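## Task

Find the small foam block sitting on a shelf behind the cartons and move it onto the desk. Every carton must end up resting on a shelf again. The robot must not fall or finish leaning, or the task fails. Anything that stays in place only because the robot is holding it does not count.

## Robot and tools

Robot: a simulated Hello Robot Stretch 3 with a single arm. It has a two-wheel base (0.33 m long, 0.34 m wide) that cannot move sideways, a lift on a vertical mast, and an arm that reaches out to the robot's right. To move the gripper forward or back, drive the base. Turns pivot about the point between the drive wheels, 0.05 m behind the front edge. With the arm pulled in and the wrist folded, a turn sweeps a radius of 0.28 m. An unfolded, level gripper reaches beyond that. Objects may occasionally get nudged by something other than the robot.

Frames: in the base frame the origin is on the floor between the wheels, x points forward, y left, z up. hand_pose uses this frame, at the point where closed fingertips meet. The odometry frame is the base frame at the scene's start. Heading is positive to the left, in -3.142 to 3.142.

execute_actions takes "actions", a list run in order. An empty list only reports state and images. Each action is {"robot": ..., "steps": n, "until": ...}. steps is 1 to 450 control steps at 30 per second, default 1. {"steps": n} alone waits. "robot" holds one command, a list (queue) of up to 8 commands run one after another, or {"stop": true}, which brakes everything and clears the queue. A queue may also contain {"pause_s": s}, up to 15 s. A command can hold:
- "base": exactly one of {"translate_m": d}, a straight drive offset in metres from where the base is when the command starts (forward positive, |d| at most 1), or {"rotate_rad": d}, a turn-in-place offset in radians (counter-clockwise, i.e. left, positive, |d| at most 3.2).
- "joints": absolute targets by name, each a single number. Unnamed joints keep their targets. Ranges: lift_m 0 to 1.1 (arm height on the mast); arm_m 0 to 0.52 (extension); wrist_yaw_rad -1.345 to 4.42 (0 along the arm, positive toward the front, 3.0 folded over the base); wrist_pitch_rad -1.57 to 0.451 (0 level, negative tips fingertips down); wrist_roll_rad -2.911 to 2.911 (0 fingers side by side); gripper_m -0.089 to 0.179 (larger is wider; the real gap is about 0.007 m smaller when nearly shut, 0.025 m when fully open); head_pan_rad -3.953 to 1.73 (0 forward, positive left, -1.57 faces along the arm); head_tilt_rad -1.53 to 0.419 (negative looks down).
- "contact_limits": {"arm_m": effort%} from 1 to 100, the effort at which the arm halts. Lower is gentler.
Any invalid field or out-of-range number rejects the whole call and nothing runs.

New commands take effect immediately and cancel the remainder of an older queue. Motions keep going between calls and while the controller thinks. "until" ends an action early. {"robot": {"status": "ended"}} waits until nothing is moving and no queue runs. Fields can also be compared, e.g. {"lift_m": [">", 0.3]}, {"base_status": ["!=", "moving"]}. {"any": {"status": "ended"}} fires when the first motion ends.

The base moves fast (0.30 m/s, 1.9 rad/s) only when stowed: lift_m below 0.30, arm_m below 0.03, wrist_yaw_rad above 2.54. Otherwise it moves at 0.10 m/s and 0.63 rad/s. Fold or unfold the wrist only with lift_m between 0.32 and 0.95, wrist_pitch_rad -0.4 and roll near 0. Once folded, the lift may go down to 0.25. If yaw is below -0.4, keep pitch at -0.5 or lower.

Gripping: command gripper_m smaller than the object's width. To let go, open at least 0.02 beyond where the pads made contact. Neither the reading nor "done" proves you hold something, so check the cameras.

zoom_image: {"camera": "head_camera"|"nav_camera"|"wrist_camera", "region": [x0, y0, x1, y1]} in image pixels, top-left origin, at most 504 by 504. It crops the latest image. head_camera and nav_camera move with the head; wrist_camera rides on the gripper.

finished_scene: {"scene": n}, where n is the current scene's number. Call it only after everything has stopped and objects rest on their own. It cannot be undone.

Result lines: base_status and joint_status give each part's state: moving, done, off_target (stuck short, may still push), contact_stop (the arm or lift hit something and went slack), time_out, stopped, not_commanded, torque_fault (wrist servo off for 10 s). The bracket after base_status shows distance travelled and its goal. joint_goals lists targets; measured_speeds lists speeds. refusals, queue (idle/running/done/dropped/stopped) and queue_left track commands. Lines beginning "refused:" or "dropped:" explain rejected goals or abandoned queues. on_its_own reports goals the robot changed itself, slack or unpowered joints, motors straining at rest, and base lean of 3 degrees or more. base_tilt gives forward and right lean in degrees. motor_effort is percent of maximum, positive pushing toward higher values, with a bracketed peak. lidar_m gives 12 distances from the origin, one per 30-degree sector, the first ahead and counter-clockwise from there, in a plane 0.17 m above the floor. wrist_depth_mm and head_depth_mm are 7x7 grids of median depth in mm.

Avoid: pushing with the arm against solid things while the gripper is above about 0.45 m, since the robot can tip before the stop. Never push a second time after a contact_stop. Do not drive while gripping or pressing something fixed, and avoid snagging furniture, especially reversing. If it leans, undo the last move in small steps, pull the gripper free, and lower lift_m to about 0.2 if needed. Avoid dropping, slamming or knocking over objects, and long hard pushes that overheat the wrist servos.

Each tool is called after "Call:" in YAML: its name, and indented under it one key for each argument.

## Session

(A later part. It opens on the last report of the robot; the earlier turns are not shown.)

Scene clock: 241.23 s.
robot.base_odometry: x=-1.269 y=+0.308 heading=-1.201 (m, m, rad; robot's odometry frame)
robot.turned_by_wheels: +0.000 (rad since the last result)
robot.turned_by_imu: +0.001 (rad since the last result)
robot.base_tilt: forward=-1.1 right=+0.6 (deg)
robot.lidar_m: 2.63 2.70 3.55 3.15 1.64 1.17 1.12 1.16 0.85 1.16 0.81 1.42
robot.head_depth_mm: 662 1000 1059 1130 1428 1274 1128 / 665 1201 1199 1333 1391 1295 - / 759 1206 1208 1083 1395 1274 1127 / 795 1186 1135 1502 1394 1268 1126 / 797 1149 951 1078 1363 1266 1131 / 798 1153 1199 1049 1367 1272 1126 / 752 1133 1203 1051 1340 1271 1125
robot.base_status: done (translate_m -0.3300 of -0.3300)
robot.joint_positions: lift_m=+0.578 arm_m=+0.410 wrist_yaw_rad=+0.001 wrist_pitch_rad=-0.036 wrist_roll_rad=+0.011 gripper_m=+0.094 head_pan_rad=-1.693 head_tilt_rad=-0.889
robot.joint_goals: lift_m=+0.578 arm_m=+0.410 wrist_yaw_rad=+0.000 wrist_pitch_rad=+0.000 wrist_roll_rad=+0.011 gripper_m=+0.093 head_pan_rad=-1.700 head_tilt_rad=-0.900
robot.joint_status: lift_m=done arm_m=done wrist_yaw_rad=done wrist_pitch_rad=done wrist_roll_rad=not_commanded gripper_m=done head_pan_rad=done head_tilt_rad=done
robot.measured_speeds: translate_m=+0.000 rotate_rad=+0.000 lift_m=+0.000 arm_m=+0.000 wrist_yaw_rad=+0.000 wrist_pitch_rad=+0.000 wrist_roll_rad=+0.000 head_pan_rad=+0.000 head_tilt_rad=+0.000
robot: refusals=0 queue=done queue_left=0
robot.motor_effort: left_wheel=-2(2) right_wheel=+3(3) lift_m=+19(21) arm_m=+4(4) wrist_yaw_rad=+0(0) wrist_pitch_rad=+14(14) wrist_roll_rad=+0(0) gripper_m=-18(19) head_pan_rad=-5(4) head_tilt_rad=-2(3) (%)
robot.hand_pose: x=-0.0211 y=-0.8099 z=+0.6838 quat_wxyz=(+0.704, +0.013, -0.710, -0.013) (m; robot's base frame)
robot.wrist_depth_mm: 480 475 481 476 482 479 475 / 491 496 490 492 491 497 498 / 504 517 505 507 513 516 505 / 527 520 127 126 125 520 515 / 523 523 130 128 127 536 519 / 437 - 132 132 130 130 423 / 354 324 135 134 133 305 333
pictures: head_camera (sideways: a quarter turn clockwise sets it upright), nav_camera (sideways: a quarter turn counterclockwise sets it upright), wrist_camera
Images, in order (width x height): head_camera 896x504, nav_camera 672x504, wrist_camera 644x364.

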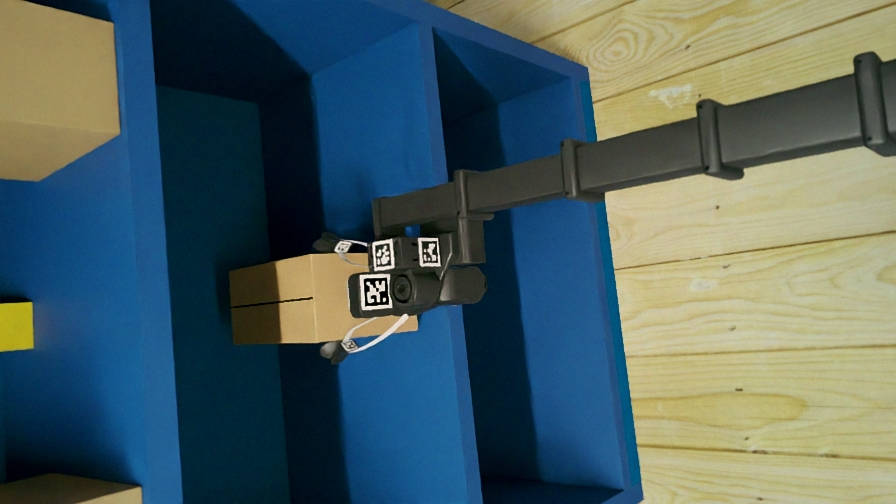

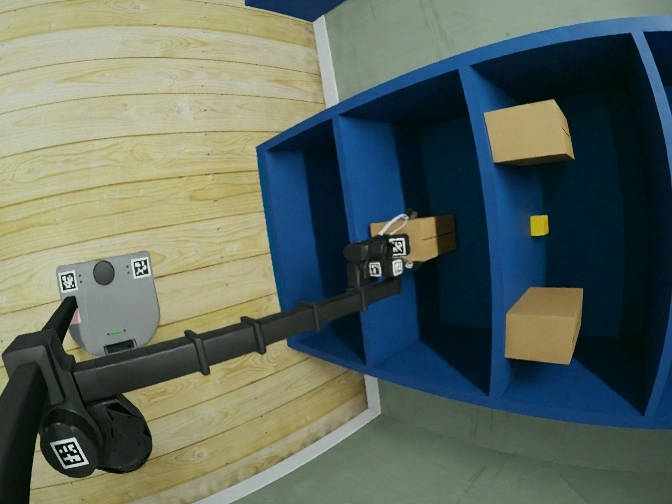

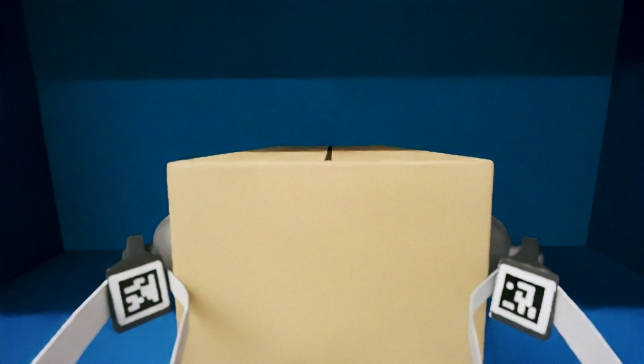

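Call:
execute_actions:
  actions:
    - {"robot":[{"joints":{"lift_m":0.572}},{"joints":{"gripper_m":0.179}},{"joints":{"arm_m":0.0}},{"joints":{"lift_m":0.93,"head_tilt_rad":-0.6}},{"joints":{"arm_m":0.15}}],"steps":450,"until":{"robot":{"status":"ended"}}}

Scene clock: 262.20 s.
robot.base_odometry: x=-1.269 y=+0.308 heading=-1.201 (m, m, rad; robot's odometry frame)
robot.turned_by_wheels: +0.000 (rad since the last result)
robot.turned_by_imu: +0.003 (rad since the last result)
robot.base_tilt: forward=-1.0 right=+0.6 (deg)
robot.lidar_m: 2.62 2.70 3.56 3.15 1.64 1.17 1.12 1.15 0.85 1.16 0.80 1.42
robot.head_depth_mm: 951 781 776 985 - - 1236 / 1009 695 752 - - 1370 1239 / 990 886 777 - - 1379 1236 / 983 1076 825 - - 1376 1238 / 968 1046 824 1258 994 1377 1221 / 955 1045 821 1275 1095 1342 1204 / 946 988 717 1252 1089 1340 1196
robot.base_status: done (translate_m -0.3300 of -0.3300)
robot.joint_positions: lift_m=+0.930 arm_m=+0.150 wrist_yaw_rad=+0.001 wrist_pitch_rad=-0.022 wrist_roll_rad=+0.011 gripper_m=+0.179 head_pan_rad=-1.693 head_tilt_rad=-0.606
robot.joint_goals: lift_m=+0.930 arm_m=+0.150 wrist_yaw_rad=+0.000 wrist_pitch_rad=+0.000 wrist_roll_rad=+0.011 gripper_m=+0.179 head_pan_rad=-1.700 head_tilt_rad=-0.600
robot.joint_status: lift_m=done arm_m=done wrist_yaw_rad=done wrist_pitch_rad=done wrist_roll_rad=not_commanded gripper_m=done head_pan_rad=done head_tilt_rad=done
robot.measured_speeds: translate_m=+0.000 rotate_rad=+0.000 lift_m=+0.000 arm_m=+0.000 wrist_yaw_rad=+0.000 wrist_pitch_rad=+0.000 wrist_roll_rad=+0.000 head_pan_rad=+0.000 head_tilt_rad=+0.000
robot: refusals=0 queue=done queue_left=0
robot.motor_effort: left_wheel=-2(2) right_wheel=+2(3) lift_m=+38(40) arm_m=+4(1) wrist_yaw_rad=-1(1) wrist_pitch_rad=+8(14) wrist_roll_rad=+0(0) gripper_m=+1(85) head_pan_rad=-5(4) head_tilt_rad=+2(16) (%)
robot.hand_pose: x=-0.0211 y=-0.5503 z=+1.0385 quat_wxyz=(+0.704, +0.008, -0.711, -0.008) (m; robot's base frame)
robot.wrist_depth_mm: 502 725 712 727 709 699 502 / 326 331 729 761 736 352 322 / 333 335 753 760 754 350 338 / 348 349 512 582 551 348 348 / 340 349 342 345 343 345 343 / 478 811 842 834 818 816 481 / 538 794 850 627 855 774 588
pictures: head_camera (sideways: a quarter turn clockwise sets it upright), nav_camera (sideways: a quarter turn counterclockwise sets it upright), wrist_camera
Images, in order (width x height): head_camera 896x504, nav_camera 672x504, wrist_camera 644x364.

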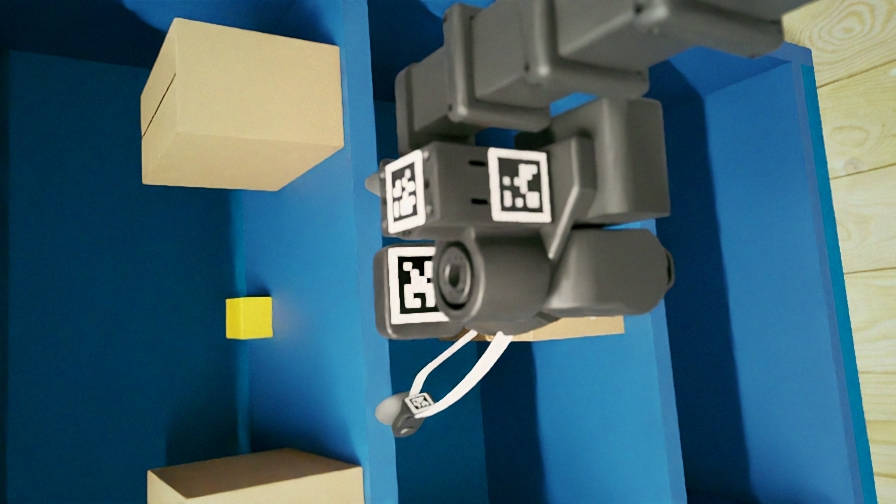

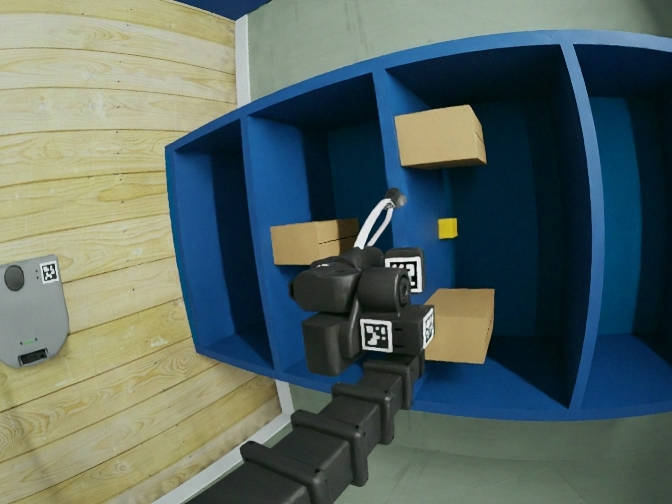

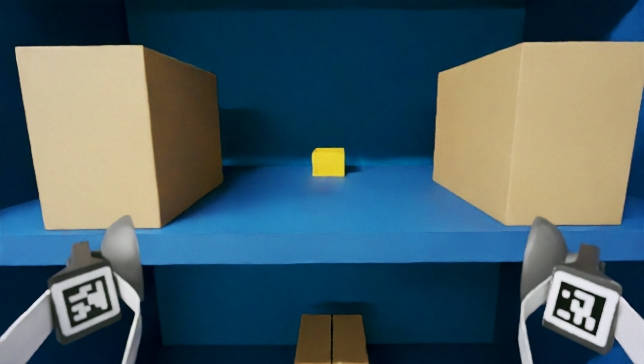

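Call:
execute_actions:
  actions:
    - {"robot":[{"joints":{"arm_m":0.0}},{"base":{"rotate_rad":-0.5}},{"base":{"translate_m":0.27}},{"base":{"rotate_rad":0.5}},{"base":{"translate_m":-0.237}},{"joints":{"lift_m":0.905,"gripper_m":0.13}},{"joints":{"arm_m":0.3}}],"steps":450,"until":{"robot":{"status":"ended"}}}

Scene clock: 295.60 s.
robot.base_odometry: x=-1.390 y=+0.261 heading=-1.201 (m, m, rad; robot's odometry frame)
robot.turned_by_wheels: +0.000 (rad since the last result)
robot.turned_by_imu: +0.004 (rad since the last result)
robot.base_tilt: forward=-1.0 right=+0.6 (deg)
robot.lidar_m: 2.18 2.71 3.59 3.66 1.63 1.17 1.12 1.15 0.74 1.04 0.69 1.37
robot.head_depth_mm: 893 608 619 983 - - - / 891 683 634 1214 - - - / 879 943 776 661 - - 1141 / 868 949 828 659 - - 1138 / 857 937 825 659 991 885 1196 / 845 924 823 628 1091 911 1191 / 832 894 733 659 1094 886 1190
robot.base_status: done (translate_m -0.2370 of -0.2370)
robot.joint_positions: lift_m=+0.905 arm_m=+0.076 wrist_yaw_rad=+0.001 wrist_pitch_rad=-0.022 wrist_roll_rad=+0.011 gripper_m=+0.130 head_pan_rad=-1.693 head_tilt_rad=-0.606
robot.joint_goals: lift_m=+0.905 arm_m=+0.300 wrist_yaw_rad=+0.000 wrist_pitch_rad=+0.000 wrist_roll_rad=+0.011 gripper_m=+0.130 head_pan_rad=-1.700 head_tilt_rad=-0.600
robot.joint_status: lift_m=done arm_m=moving wrist_yaw_rad=done wrist_pitch_rad=done wrist_roll_rad=not_commanded gripper_m=done head_pan_rad=done head_tilt_rad=done
robot.measured_speeds: translate_m=+0.000 rotate_rad=+0.000 lift_m=+0.000 arm_m=+0.140 wrist_yaw_rad=+0.000 wrist_pitch_rad=+0.000 wrist_roll_rad=+0.000 head_pan_rad=+0.000 head_tilt_rad=+0.000
robot: refusals=0 queue=running queue_left=0
robot.motor_effort: left_wheel=-2(10) right_wheel=+3(7) lift_m=+18(39) arm_m=+4(6) wrist_yaw_rad=-1(1) wrist_pitch_rad=+8(8) wrist_roll_rad=+0(0) gripper_m=+0(82) head_pan_rad=-4(5) head_tilt_rad=+2(2) (%)
robot.hand_pose: x=-0.0211 y=-0.4762 z=+1.0144 quat_wxyz=(+0.704, +0.008, -0.711, -0.008) (m; robot's base frame)
robot.wrist_depth_mm: 265 346 669 666 673 438 266 / 271 318 685 681 678 351 272 / 280 318 711 705 698 348 279 / 289 317 472 467 465 351 292 / 283 293 286 282 284 286 285 / 502 - 769 768 792 - 527 / 475 788 791 605 784 781 511
pictures: head_camera (sideways: a quarter turn clockwise sets it upright), nav_camera (sideways: a quarter turn counterclockwise sets it upright), wrist_camera
Images, in order (width x height): head_camera 896x504, nav_camera 672x504, wrist_camera 644x364.

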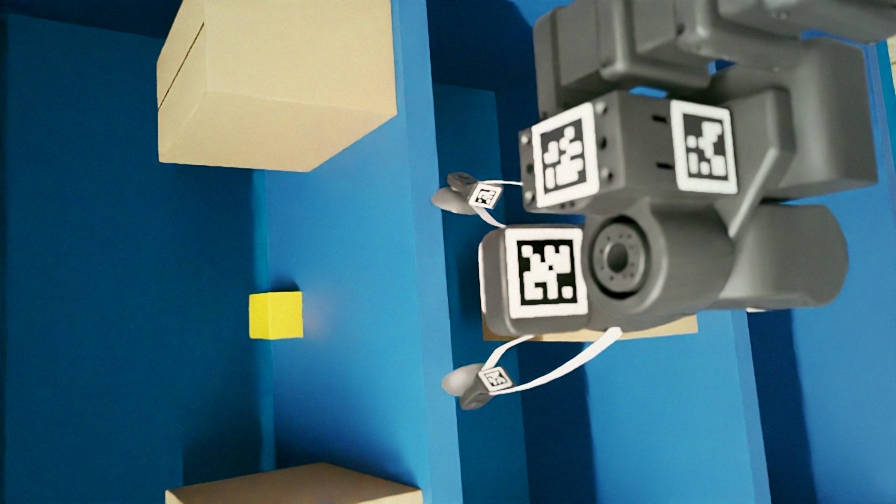

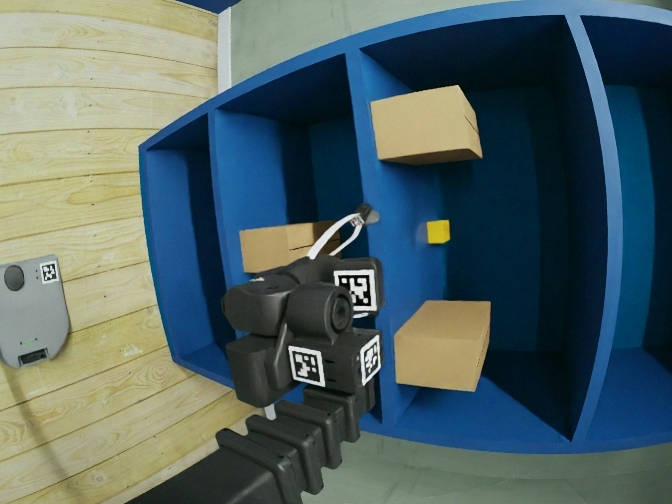

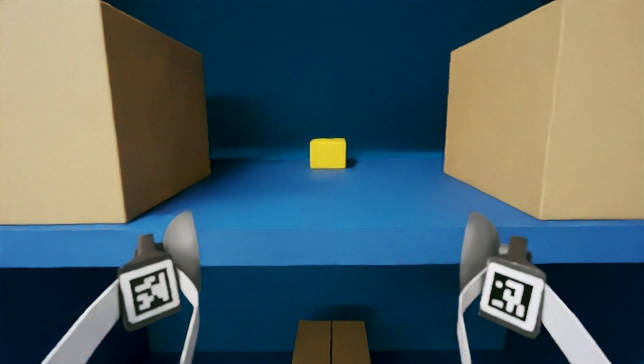

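Call:
execute_actions:
  actions:
    - {"steps":60,"until":{"robot":{"status":"ended"}}}

Scene clock: 300.73 s.
robot.base_odometry: x=-1.390 y=+0.261 heading=-1.201 (m, m, rad; robot's odometry frame)
robot.turned_by_wheels: +0.000 (rad since the last result)
robot.turned_by_imu: +0.001 (rad since the last result)
robot.base_tilt: forward=-1.1 right=+0.7 (deg)
robot.lidar_m: 2.19 2.71 3.57 3.65 1.64 1.17 1.12 1.15 0.75 1.04 0.69 1.37
robot.head_depth_mm: 892 607 619 941 - - 1184 / 892 684 631 - - 965 1188 / 878 947 827 - 1095 935 1188 / 867 944 948 - 914 891 1190 / 858 939 869 964 865 886 1191 / 845 920 825 660 1092 909 1189 / 835 891 732 660 1090 887 1193
robot.base_status: done (translate_m -0.2370 of -0.2370)
robot.joint_positions: lift_m=+0.905 arm_m=+0.300 wrist_yaw_rad=+0.001 wrist_pitch_rad=-0.022 wrist_roll_rad=+0.011 gripper_m=+0.130 head_pan_rad=-1.693 head_tilt_rad=-0.606
robot.joint_goals: lift_m=+0.905 arm_m=+0.300 wrist_yaw_rad=+0.000 wrist_pitch_rad=+0.000 wrist_roll_rad=+0.011 gripper_m=+0.130 head_pan_rad=-1.700 head_tilt_rad=-0.600
robot.joint_status: lift_m=done arm_m=done wrist_yaw_rad=done wrist_pitch_rad=done wrist_roll_rad=not_commanded gripper_m=done head_pan_rad=done head_tilt_rad=done
robot.measured_speeds: translate_m=+0.000 rotate_rad=+0.000 lift_m=+0.000 arm_m=+0.000 wrist_yaw_rad=+0.000 wrist_pitch_rad=+0.000 wrist_roll_rad=+0.000 head_pan_rad=+0.000 head_tilt_rad=+0.000
robot: refusals=0 queue=done queue_left=0
robot.motor_effort: left_wheel=-2(2) right_wheel=+3(3) lift_m=+19(18) arm_m=+4(2) wrist_yaw_rad=-1(1) wrist_pitch_rad=+8(8) wrist_roll_rad=+0(0) gripper_m=+0(1) head_pan_rad=-4(3) head_tilt_rad=+2(2) (%)
robot.hand_pose: x=-0.0211 y=-0.7003 z=+1.0144 quat_wxyz=(+0.704, +0.008, -0.711, -0.008) (m; robot's base frame)
robot.wrist_depth_mm: 234 458 471 466 462 459 226 / 235 465 477 474 472 477 228 / 232 487 480 492 491 487 227 / 233 408 469 362 466 389 226 / 229 275 266 264 262 283 223 / 187 - 186 185 185 - 183 / - 137 143 142 142 140 140
pictures: head_camera (sideways: a quarter turn clockwise sets it upright), nav_camera (sideways: a quarter turn counterclockwise sets it upright), wrist_camera
Images, in order (width x height): head_camera 896x504, nav_camera 672x504, wrist_camera 644x364.

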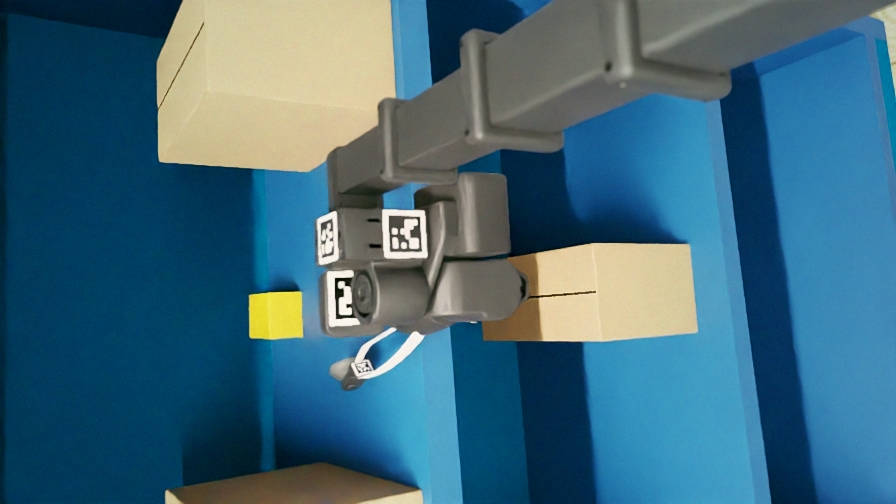

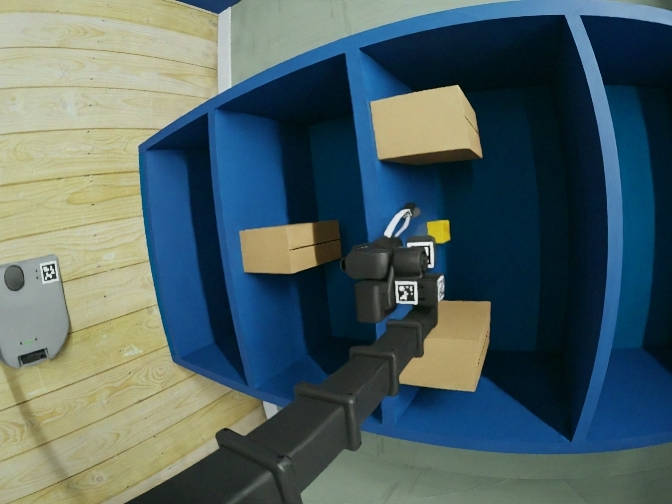

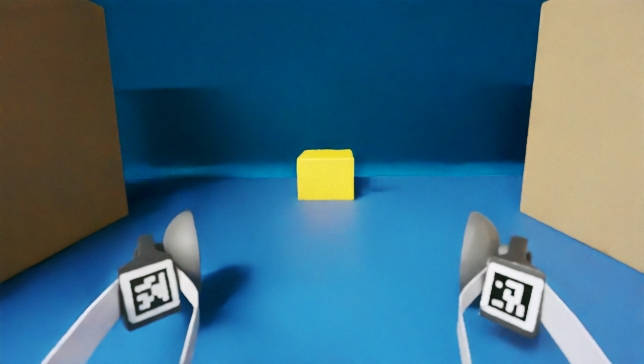

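Call:
execute_actions:
  actions:
    - {"robot":[{"joints":{"lift_m":0.892}},{"joints":{"arm_m":0.49}}],"steps":200,"until":{"robot":{"status":"ended"}}}

Scene clock: 310.40 s.
robot.base_odometry: x=-1.390 y=+0.261 heading=-1.201 (m, m, rad; robot's odometry frame)
robot.turned_by_wheels: +0.000 (rad since the last result)
robot.turned_by_imu: -0.007 (rad since the last result)
robot.base_tilt: forward=-2.3 right=-1.4 (deg)
robot.lidar_m: 2.20 2.72 3.57 3.26 1.64 1.16 1.11 1.14 0.75 1.04 0.70 1.37
robot.head_depth_mm: 861 844 687 890 - - 1176 / 933 764 649 690 - 1142 1215 / 920 963 687 1235 1142 974 1220 / 910 985 - 857 1112 918 1224 / 894 973 911 879 881 898 1224 / 880 960 946 734 1158 925 1230 / 869 941 892 699 1163 927 1230
robot.base_status: done (translate_m -0.2370 of -0.2370)
robot.joint_positions: lift_m=+0.893 arm_m=+0.489 wrist_yaw_rad=-0.002 wrist_pitch_rad=-0.007 wrist_roll_rad=-0.002 gripper_m=+0.130 head_pan_rad=-1.694 head_tilt_rad=-0.600
robot.joint_goals: lift_m=+0.892 arm_m=+0.490 wrist_yaw_rad=+0.000 wrist_pitch_rad=+0.000 wrist_roll_rad=-0.002 gripper_m=+0.130 head_pan_rad=-1.700 head_tilt_rad=-0.600
robot.joint_status: lift_m=done arm_m=done wrist_yaw_rad=done wrist_pitch_rad=done wrist_roll_rad=not_commanded gripper_m=done head_pan_rad=done head_tilt_rad=done
robot.measured_speeds: translate_m=+0.000 rotate_rad=+0.000 lift_m=+0.000 arm_m=+0.000 wrist_yaw_rad=+0.000 wrist_pitch_rad=+0.000 wrist_roll_rad=+0.000 head_pan_rad=+0.000 head_tilt_rad=+0.000
robot: refusals=0 queue=done queue_left=0
robot.motor_effort: left_wheel=+0(55) right_wheel=+1(3) lift_m=+14(27) arm_m=+9(28) wrist_yaw_rad=+1(6) wrist_pitch_rad=+2(68) wrist_roll_rad=+7(14) gripper_m=+0(0) head_pan_rad=-4(3) head_tilt_rad=+0(2) (%)
robot.hand_pose: x=-0.0219 y=-0.8903 z=+1.0053 quat_wxyz=(+0.708, +0.002, -0.706, -0.003) (m; robot's base frame)
robot.wrist_depth_mm: 327 326 329 326 335 332 331 / 333 335 333 335 338 342 339 / 335 340 340 342 341 342 339 / 348 345 348 354 354 352 353 / 352 354 266 311 355 355 356 / 256 - 220 218 247 - 223 / 202 179 188 187 185 182 164
pictures: head_camera (sideways: a quarter turn clockwise sets it upright), nav_camera (sideways: a quarter turn counterclockwise sets it upright), wrist_camera
Images, in order (width x height): head_camera 896x504, nav_camera 672x504, wrist_camera 644x364.

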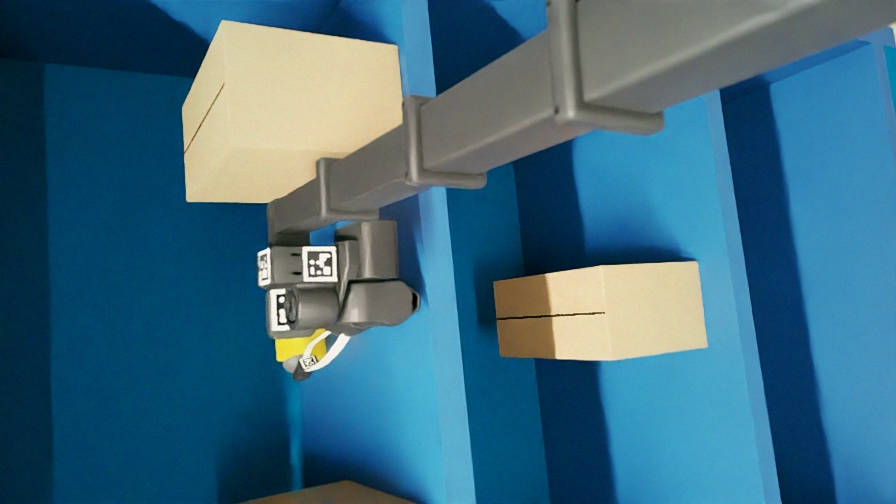

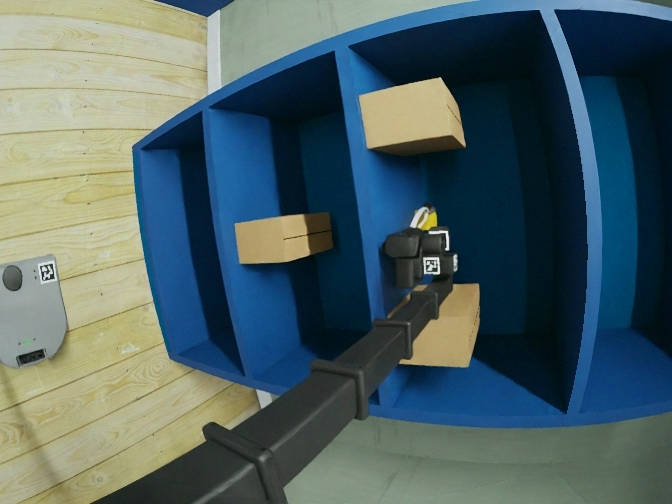

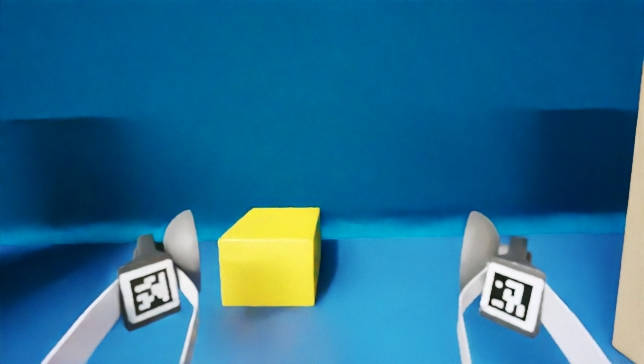

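Call:
execute_actions:
  actions:
    - {"robot":[{"joints":{"lift_m":0.93}},{"joints":{"wrist_pitch_rad":-0.15}}],"steps":200,"until":{"robot":{"status":"ended"}}}

Scene clock: 316.80 s.
robot.base_odometry: x=-1.390 y=+0.261 heading=-1.201 (m, m, rad; robot's odometry frame)
robot.turned_by_wheels: +0.000 (rad since the last result)
robot.turned_by_imu: -0.025 (rad since the last result)
robot.base_tilt: forward=-1.1 right=+0.6 (deg)
robot.lidar_m: 2.19 2.69 3.51 3.27 1.69 1.17 1.11 1.13 0.74 1.03 0.70 1.37
robot.head_depth_mm: 856 627 630 669 - 1084 1173 / 902 628 603 - 1029 969 1201 / 885 766 - 1224 1096 944 1196 / 870 940 - 1178 1066 919 1193 / 856 929 787 668 842 866 1198 / 841 918 837 666 1062 888 1190 / 831 907 839 634 1098 892 1192
robot.base_status: done (translate_m -0.2370 of -0.2370)
robot.joint_positions: lift_m=+0.930 arm_m=+0.490 wrist_yaw_rad=-0.001 wrist_pitch_rad=-0.114 wrist_roll_rad=+0.010 gripper_m=+0.130 head_pan_rad=-1.694 head_tilt_rad=-0.600
robot.joint_goals: lift_m=+0.930 arm_m=+0.490 wrist_yaw_rad=+0.000 wrist_pitch_rad=-0.150 wrist_roll_rad=+0.010 gripper_m=+0.130 head_pan_rad=-1.700 head_tilt_rad=-0.600
robot.joint_status: lift_m=done arm_m=done wrist_yaw_rad=done wrist_pitch_rad=done wrist_roll_rad=not_commanded gripper_m=done head_pan_rad=done head_tilt_rad=done
robot.measured_speeds: translate_m=+0.000 rotate_rad=+0.000 lift_m=+0.000 arm_m=+0.000 wrist_yaw_rad=+0.000 wrist_pitch_rad=+0.000 wrist_roll_rad=+0.000 head_pan_rad=+0.000 head_tilt_rad=+0.000
robot: refusals=0 queue=done queue_left=0
robot.motor_effort: left_wheel=+1(14) right_wheel=+0(9) lift_m=+31(38) arm_m=+1(8) wrist_yaw_rad=+1(1) wrist_pitch_rad=-15(16) wrist_roll_rad=+1(7) gripper_m=+1(0) head_pan_rad=-4(3) head_tilt_rad=+0(1) (%)
robot.hand_pose: x=-0.0218 y=-0.8867 z=+1.0155 quat_wxyz=(+0.703, +0.040, -0.709, -0.041) (m; robot's base frame)
robot.wrist_depth_mm: 275 276 278 283 284 284 288 / 281 288 288 294 297 298 304 / 298 297 302 303 309 311 313 / 307 310 248 315 321 322 322 / 256 274 184 221 251 266 247 / 190 - 189 188 186 - 185 / 158 145 150 151 150 148 148
pictures: head_camera (sideways: a quarter turn clockwise sets it upright), nav_camera (sideways: a quarter turn counterclockwise sets it upright), wrist_camera
Images, in order (width x height): head_camera 896x504, nav_camera 672x504, wrist_camera 644x364.

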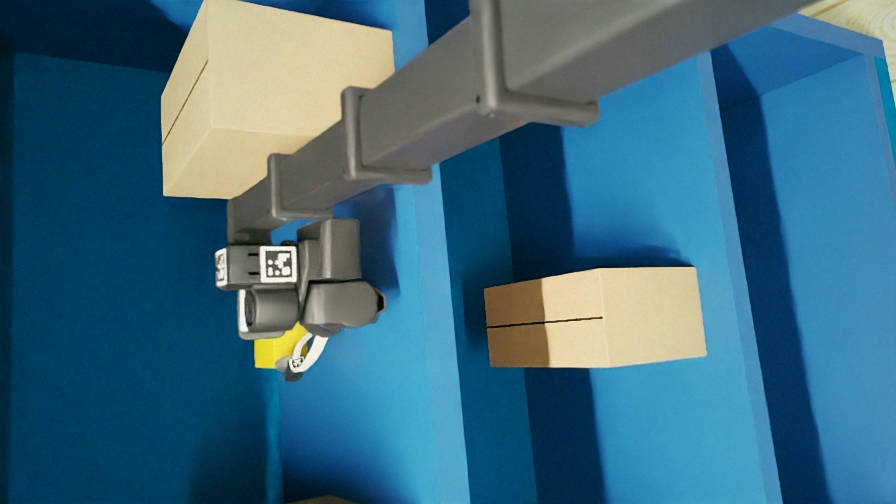

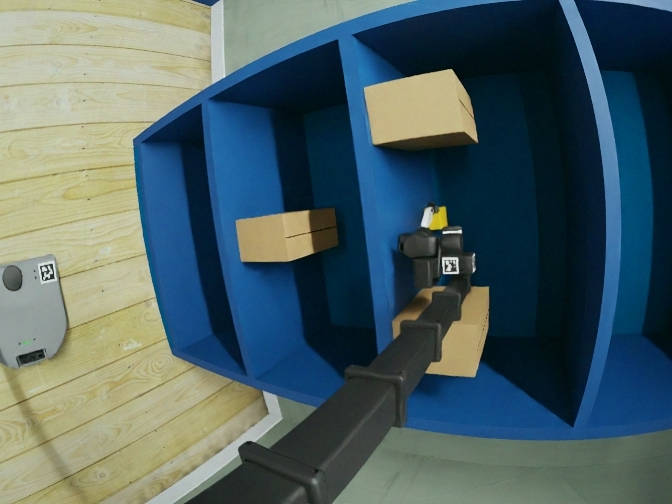

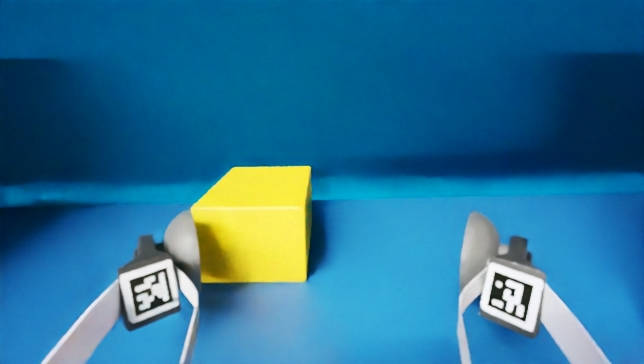

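Call:
execute_actions:
  actions:
    - {"robot":[{"joints":{"lift_m":0.94,"wrist_pitch_rad":-0.13}},{"joints":{"wrist_yaw_rad":0.18,"gripper_m":0.15}},{"joints":{"arm_m":0.515}}],"steps":200,"until":{"robot":{"status":"ended"}}}

Scene clock: 327.57 s.
robot.base_odometry: x=-1.390 y=+0.261 heading=-1.201 (m, m, rad; robot's odometry frame)
robot.turned_by_wheels: +0.000 (rad since the last result)
robot.turned_by_imu: +0.001 (rad since the last result)
robot.base_tilt: forward=-1.1 right=+0.7 (deg)
robot.lidar_m: 2.19 2.70 3.50 3.26 1.69 1.17 1.11 1.14 0.74 1.03 0.70 1.37
robot.head_depth_mm: 857 627 630 668 - 1031 1171 / 900 627 599 - 1067 970 1195 / 885 773 - 1214 1100 939 1193 / 872 937 742 1175 1064 916 1194 / 857 924 743 666 841 869 1195 / 841 918 811 667 1065 892 1190 / 831 906 835 634 1099 891 1191
robot.base_status: done (translate_m -0.2370 of -0.2370)
robot.joint_positions: lift_m=+0.940 arm_m=+0.515 wrist_yaw_rad=+0.177 wrist_pitch_rad=-0.147 wrist_roll_rad=+0.010 gripper_m=+0.150 head_pan_rad=-1.694 head_tilt_rad=-0.600
robot.joint_goals: lift_m=+0.940 arm_m=+0.515 wrist_yaw_rad=+0.180 wrist_pitch_rad=-0.130 wrist_roll_rad=+0.010 gripper_m=+0.150 head_pan_rad=-1.700 head_tilt_rad=-0.600
robot.joint_status: lift_m=done arm_m=done wrist_yaw_rad=done wrist_pitch_rad=done wrist_roll_rad=not_commanded gripper_m=done head_pan_rad=done head_tilt_rad=done
robot.measured_speeds: translate_m=+0.000 rotate_rad=+0.000 lift_m=+0.000 arm_m=+0.000 wrist_yaw_rad=+0.000 wrist_pitch_rad=+0.000 wrist_roll_rad=+0.000 head_pan_rad=+0.000 head_tilt_rad=+0.000
robot: refusals=0 queue=done queue_left=0
robot.motor_effort: left_wheel=+1(1) right_wheel=-1(0) lift_m=+38(40) arm_m=+4(5) wrist_yaw_rad=+2(3) wrist_pitch_rad=+6(15) wrist_roll_rad=+1(1) gripper_m=+0(76) head_pan_rad=-4(3) head_tilt_rad=+1(0) (%)
robot.hand_pose: x=+0.0226 y=-0.9057 z=+1.0168 quat_wxyz=(+0.704, +0.115, -0.701, +0.010) (m; robot's base frame)
robot.wrist_depth_mm: 285 280 268 263 248 243 235 / 306 292 280 270 261 254 245 / 320 305 296 284 273 264 256 / 330 323 305 213 284 278 264 / 247 264 245 163 228 256 237 / 192 - 187 168 176 183 184 / - 151 151 151 150 148 147
pictures: head_camera (sideways: a quarter turn clockwise sets it upright), nav_camera (sideways: a quarter turn counterclockwise sets it upright), wrist_camera
Images, in order (width x height): head_camera 896x504, nav_camera 672x504, wrist_camera 644x364.

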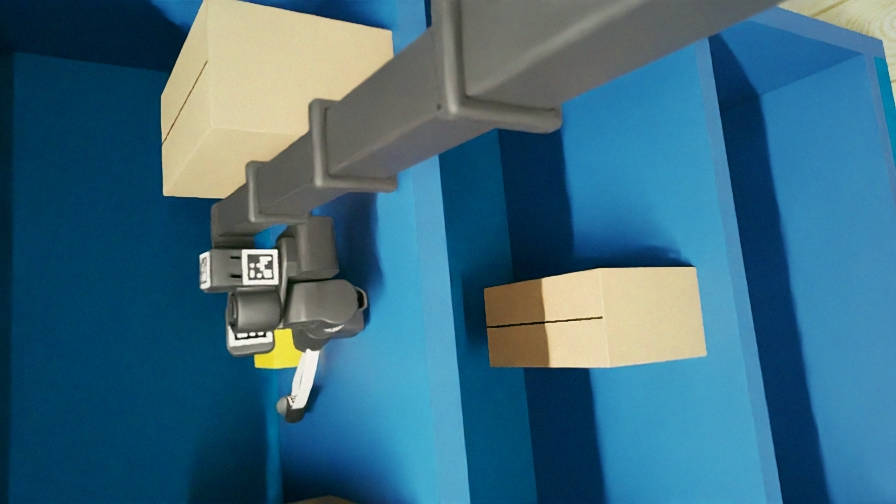

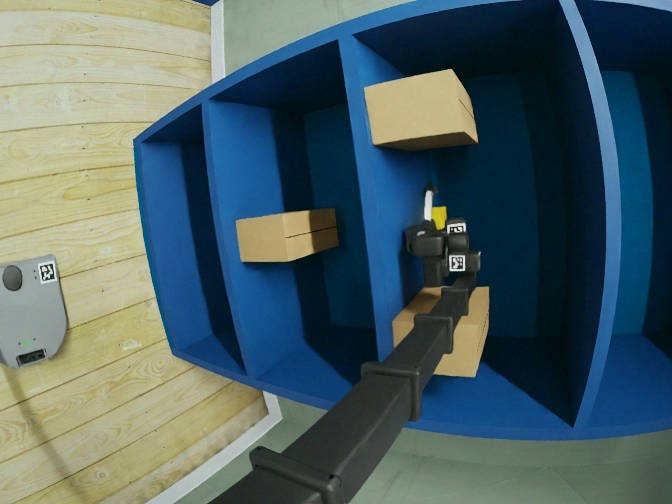

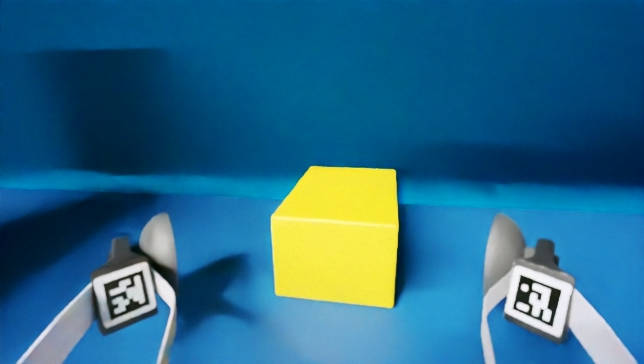

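Call:
execute_actions:
  actions:
    - {"robot":[{"joints":{"gripper_m":0.035}},{"joints":{"lift_m":0.965}},{"joints":{"arm_m":0.0}}],"steps":300,"until":{"robot":{"status":"ended"}}}

Scene clock: 340.33 s.
robot.base_odometry: x=-1.390 y=+0.261 heading=-1.201 (m, m, rad; robot's odometry frame)
robot.turned_by_wheels: +0.000 (rad since the last result)
robot.turned_by_imu: +0.002 (rad since the last result)
robot.base_tilt: forward=-1.0 right=+0.6 (deg)
robot.lidar_m: 2.19 2.69 3.47 3.28 1.69 1.17 1.11 1.13 0.74 1.03 0.70 1.38
robot.head_depth_mm: 856 628 632 906 - - - / 900 630 615 1111 - - - / 888 777 735 1205 1134 - - / 872 955 841 669 - - - / 859 940 840 468 - - 1167 / 845 921 837 605 1034 878 1194 / 830 907 837 633 1100 889 1198
robot.base_status: done (translate_m -0.2370 of -0.2370)
robot.joint_positions: lift_m=+0.965 arm_m=+0.000 wrist_yaw_rad=+0.179 wrist_pitch_rad=-0.153 wrist_roll_rad=+0.010 gripper_m=+0.036 head_pan_rad=-1.694 head_tilt_rad=-0.600
robot.joint_goals: lift_m=+0.965 arm_m=+0.000 wrist_yaw_rad=+0.180 wrist_pitch_rad=-0.130 wrist_roll_rad=+0.010 gripper_m=+0.035 head_pan_rad=-1.700 head_tilt_rad=-0.600
robot.joint_status: lift_m=done arm_m=done wrist_yaw_rad=done wrist_pitch_rad=done wrist_roll_rad=not_commanded gripper_m=done head_pan_rad=done head_tilt_rad=done
robot.measured_speeds: translate_m=+0.000 rotate_rad=+0.000 lift_m=+0.000 arm_m=+0.000 wrist_yaw_rad=+0.000 wrist_pitch_rad=+0.000 wrist_roll_rad=+0.000 head_pan_rad=+0.000 head_tilt_rad=+0.000
robot: refusals=0 queue=done queue_left=0
robot.motor_effort: left_wheel=+2(2) right_wheel=+0(0) lift_m=+38(38) arm_m=-4(4) wrist_yaw_rad=+1(1) wrist_pitch_rad=+9(9) wrist_roll_rad=+1(1) gripper_m=-10(81) head_pan_rad=-4(3) head_tilt_rad=+0(0) (%)
robot.hand_pose: x=+0.0228 y=-0.3909 z=+1.0404 quat_wxyz=(+0.704, +0.117, -0.700, +0.008) (m; robot's base frame)
robot.wrist_depth_mm: 435 357 731 732 700 682 314 / 435 372 401 751 731 505 310 / 440 385 404 782 758 488 320 / 418 400 391 213 392 402 338 / 450 581 790 164 356 350 342 / 498 601 - 171 - 865 646 / - 588 795 766 729 777 632
pictures: head_camera (sideways: a quarter turn clockwise sets it upright), nav_camera (sideways: a quarter turn counterclockwise sets it upright), wrist_camera
Images, in order (width x height): head_camera 896x504, nav_camera 672x504, wrist_camera 644x364.

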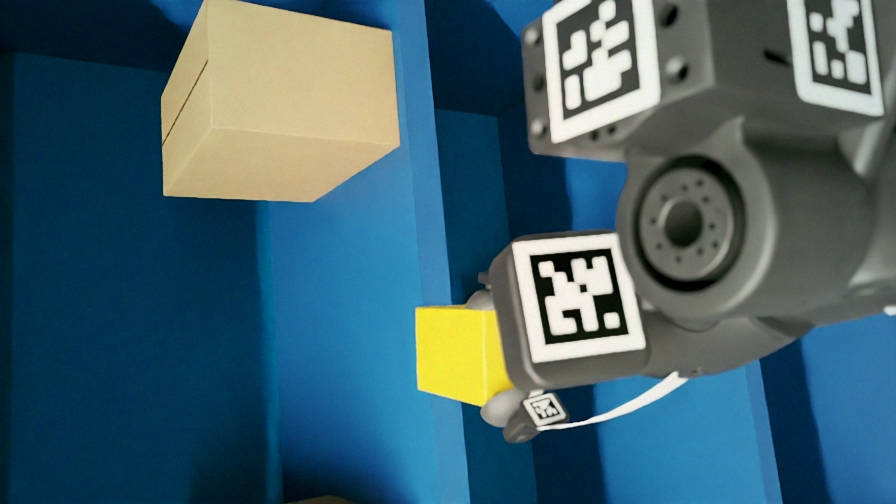

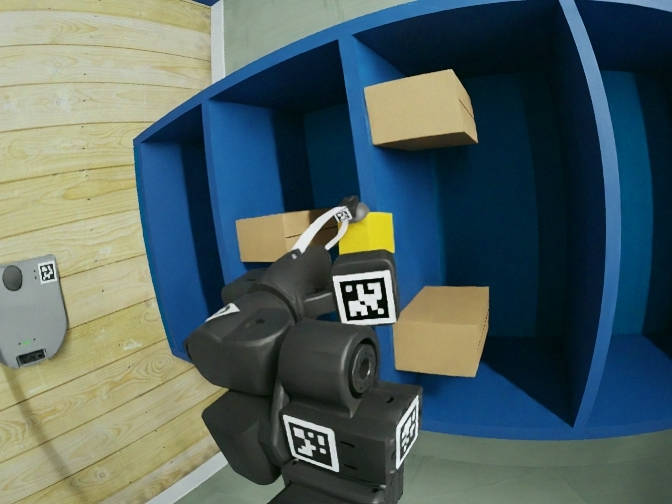

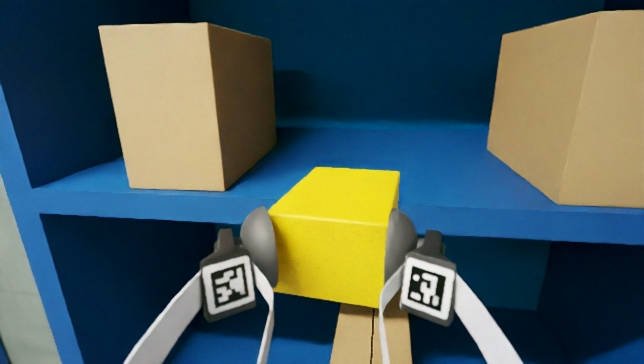

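Call:
execute_actions:
  actions:
    - {"robot":[{"base":{"rotate_rad":1.2},"joints":{"head_pan_rad":0,"head_tilt_rad":-0.5,"lift_m":0.9}},{"base":{"translate_m":1.0}},{"base":{"translate_m":0.9}}],"steps":450,"until":{"robot":{"status":"ended"}}}
    - {"steps":400,"until":{"robot":{"status":"ended"}}}

Scene clock: 376.87 s.
robot.base_odometry: x=+0.510 y=+0.259 heading=-0.001 (m, m, rad; robot's odometry frame)
robot.turned_by_wheels: +1.200 (rad since the last result)
robot.turned_by_imu: +1.192 (rad since the last result)
robot.base_tilt: forward=-1.1 right=+0.6 (deg)
robot.lidar_m: 1.81 1.52 2.10 1.93 1.90 2.03 2.35 2.34 2.41 1.88 1.83 1.96
robot.head_depth_mm: 2089 2259 2464 2612 2093 1642 1352 / 1998 2163 2268 2478 2084 1631 1348 / 1895 2057 2116 1974 2052 1637 1348 / 1813 1961 2036 2317 2086 1634 1358 / 1743 1876 1952 1557 2068 1639 1347 / 1677 1804 1902 1458 2097 1635 1347 / 1618 1726 1808 1371 2099 1639 1349
robot.base_status: done (translate_m +0.9000 of +0.9000)
robot.joint_positions: lift_m=+0.900 arm_m=+0.000 wrist_yaw_rad=+0.179 wrist_pitch_rad=-0.153 wrist_roll_rad=+0.010 gripper_m=+0.036 head_pan_rad=-0.007 head_tilt_rad=-0.507
robot.joint_goals: lift_m=+0.900 arm_m=+0.000 wrist_yaw_rad=+0.180 wrist_pitch_rad=-0.130 wrist_roll_rad=+0.010 gripper_m=+0.035 head_pan_rad=+0.000 head_tilt_rad=-0.500
robot.joint_status: lift_m=done arm_m=done wrist_yaw_rad=done wrist_pitch_rad=done wrist_roll_rad=not_commanded gripper_m=done head_pan_rad=done head_tilt_rad=done
robot.measured_speeds: translate_m=+0.000 rotate_rad=+0.000 lift_m=+0.000 arm_m=+0.000 wrist_yaw_rad=+0.000 wrist_pitch_rad=+0.000 wrist_roll_rad=+0.000 head_pan_rad=+0.000 head_tilt_rad=+0.000
robot: refusals=0 queue=done queue_left=0
robot.motor_effort: left_wheel=-3(8) right_wheel=+2(8) lift_m=+18(37) arm_m=-3(3) wrist_yaw_rad=+1(1) wrist_pitch_rad=+9(9) wrist_roll_rad=+1(1) gripper_m=-10(10) head_pan_rad=+5(56) head_tilt_rad=+1(9) (%)
robot.hand_pose: x=+0.0228 y=-0.3909 z=+0.9762 quat_wxyz=(+0.704, +0.117, -0.700, +0.008) (m; robot's base frame)
robot.wrist_depth_mm: - - - - - - - / - - - - - - - / - - - - - - - / - - - 213 - - - / - - - 163 - - - / - - - 171 - - - / - - - - - - -
pictures: head_camera (sideways: a quarter turn clockwise sets it upright), nav_camera (sideways: a quarter turn counterclockwise sets it upright), wrist_camera
Images, in order (width x height): head_camera 896x504, nav_camera 672x504, wrist_camera 644x364.

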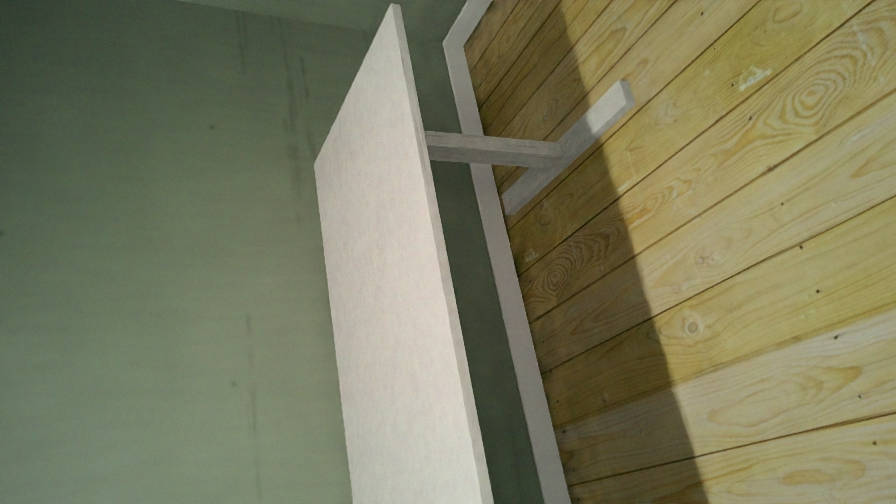

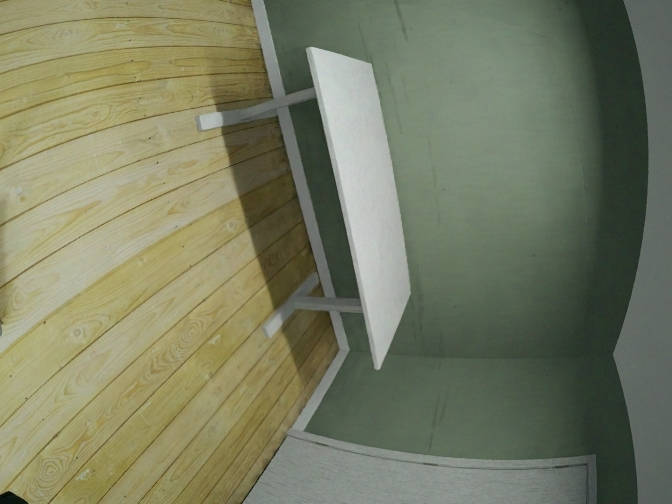

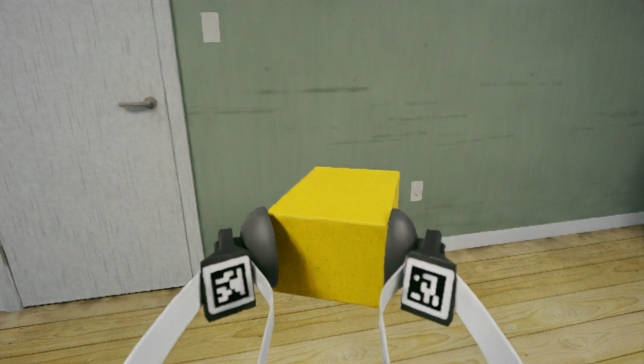

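Call:
execute_actions:
  actions:
    - {"robot":[{"base":{"rotate_rad":0.25}},{"base":{"translate_m":0.5}},{"base":{"rotate_rad":1.69},"joints":{"head_pan_rad":-1.57,"head_tilt_rad":-0.7}},{"joints":{"arm_m":0.25,"wrist_yaw_rad":0}}],"steps":450,"until":{"robot":{"status":"ended"}}}

Scene clock: 400.80 s.
robot.base_odometry: x=+0.995 y=+0.382 heading=+1.939 (m, m, rad; robot's odometry frame)
robot.turned_by_wheels: +1.940 (rad since the last result)
robot.turned_by_imu: +1.922 (rad since the last result)
robot.base_tilt: forward=-1.1 right=+0.6 (deg)
robot.lidar_m: 1.99 2.03 2.70 2.83 2.62 1.85 1.74 1.79 1.37 1.47 1.05 2.00
robot.head_depth_mm: 1253 1401 1366 - 1647 1406 1213 / 1250 1397 1411 - 1653 1414 1212 / 1247 1389 1406 - 1650 1416 1205 / 1241 1380 1324 927 1640 1410 1209 / 1240 1379 1271 943 1648 1414 1215 / 1234 1378 1270 945 1506 1405 1209 / 1231 1370 1267 948 1650 1409 1213
robot.base_status: done (rotate_rad +1.6899 of +1.6900)
robot.joint_positions: lift_m=+0.900 arm_m=+0.250 wrist_yaw_rad=+0.002 wrist_pitch_rad=-0.153 wrist_roll_rad=+0.010 gripper_m=+0.036 head_pan_rad=-1.563 head_tilt_rad=-0.691
robot.joint_goals: lift_m=+0.900 arm_m=+0.250 wrist_yaw_rad=+0.000 wrist_pitch_rad=-0.130 wrist_roll_rad=+0.010 gripper_m=+0.035 head_pan_rad=-1.570 head_tilt_rad=-0.700
robot.joint_status: lift_m=done arm_m=done wrist_yaw_rad=done wrist_pitch_rad=done wrist_roll_rad=not_commanded gripper_m=done head_pan_rad=done head_tilt_rad=done
robot.measured_speeds: translate_m=+0.000 rotate_rad=+0.000 lift_m=+0.000 arm_m=+0.000 wrist_yaw_rad=+0.000 wrist_pitch_rad=+0.000 wrist_roll_rad=+0.000 head_pan_rad=+0.000 head_tilt_rad=+0.000
robot: refusals=0 queue=done queue_left=0
robot.motor_effort: left_wheel=-2(9) right_wheel=+3(7) lift_m=+18(18) arm_m=+4(6) wrist_yaw_rad=-1(5) wrist_pitch_rad=+9(9) wrist_roll_rad=+1(1) gripper_m=-10(10) head_pan_rad=-3(55) head_tilt_rad=-3(13) (%)
robot.hand_pose: x=-0.0211 y=-0.6442 z=+0.9762 quat_wxyz=(+0.702, +0.055, -0.708, -0.054) (m; robot's base frame)
robot.wrist_depth_mm: 873 866 878 892 888 892 885 / 912 917 889 916 911 945 935 / 964 939 954 957 981 - - / - - - 214 961 - - / - 749 788 164 696 712 733 / 595 566 - 172 - 560 545 / 454 463 450 459 455 452 444
pictures: head_camera (sideways: a quarter turn clockwise sets it upright), nav_camera (sideways: a quarter turn counterclockwise sets it upright), wrist_camera
Images, in order (width x height): head_camera 896x504, nav_camera 672x504, wrist_camera 644x364.

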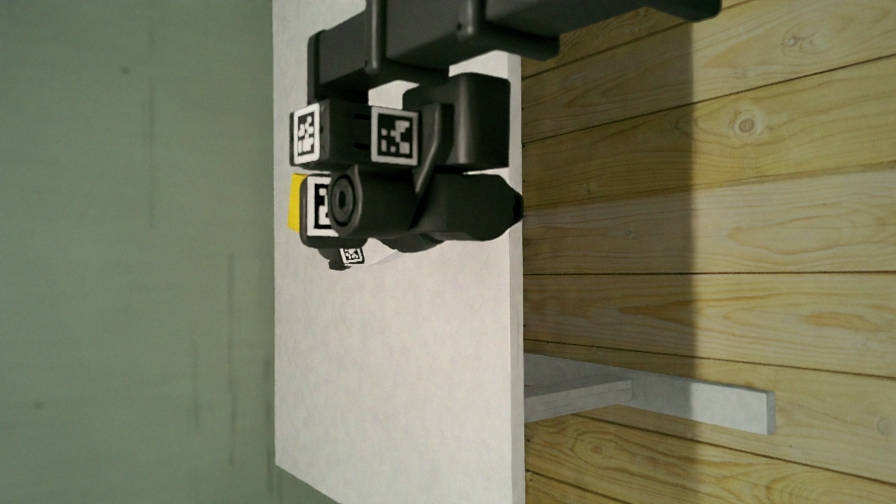

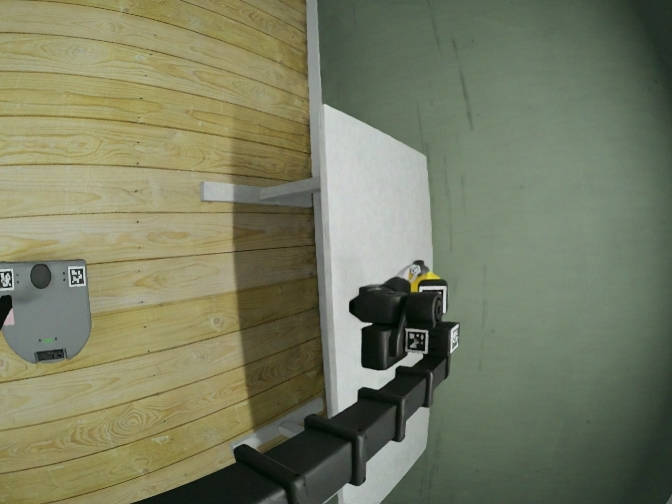

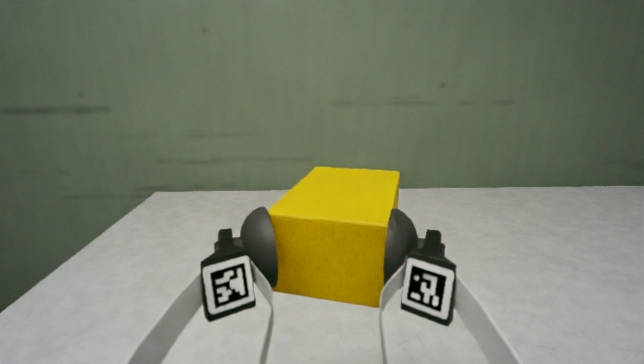

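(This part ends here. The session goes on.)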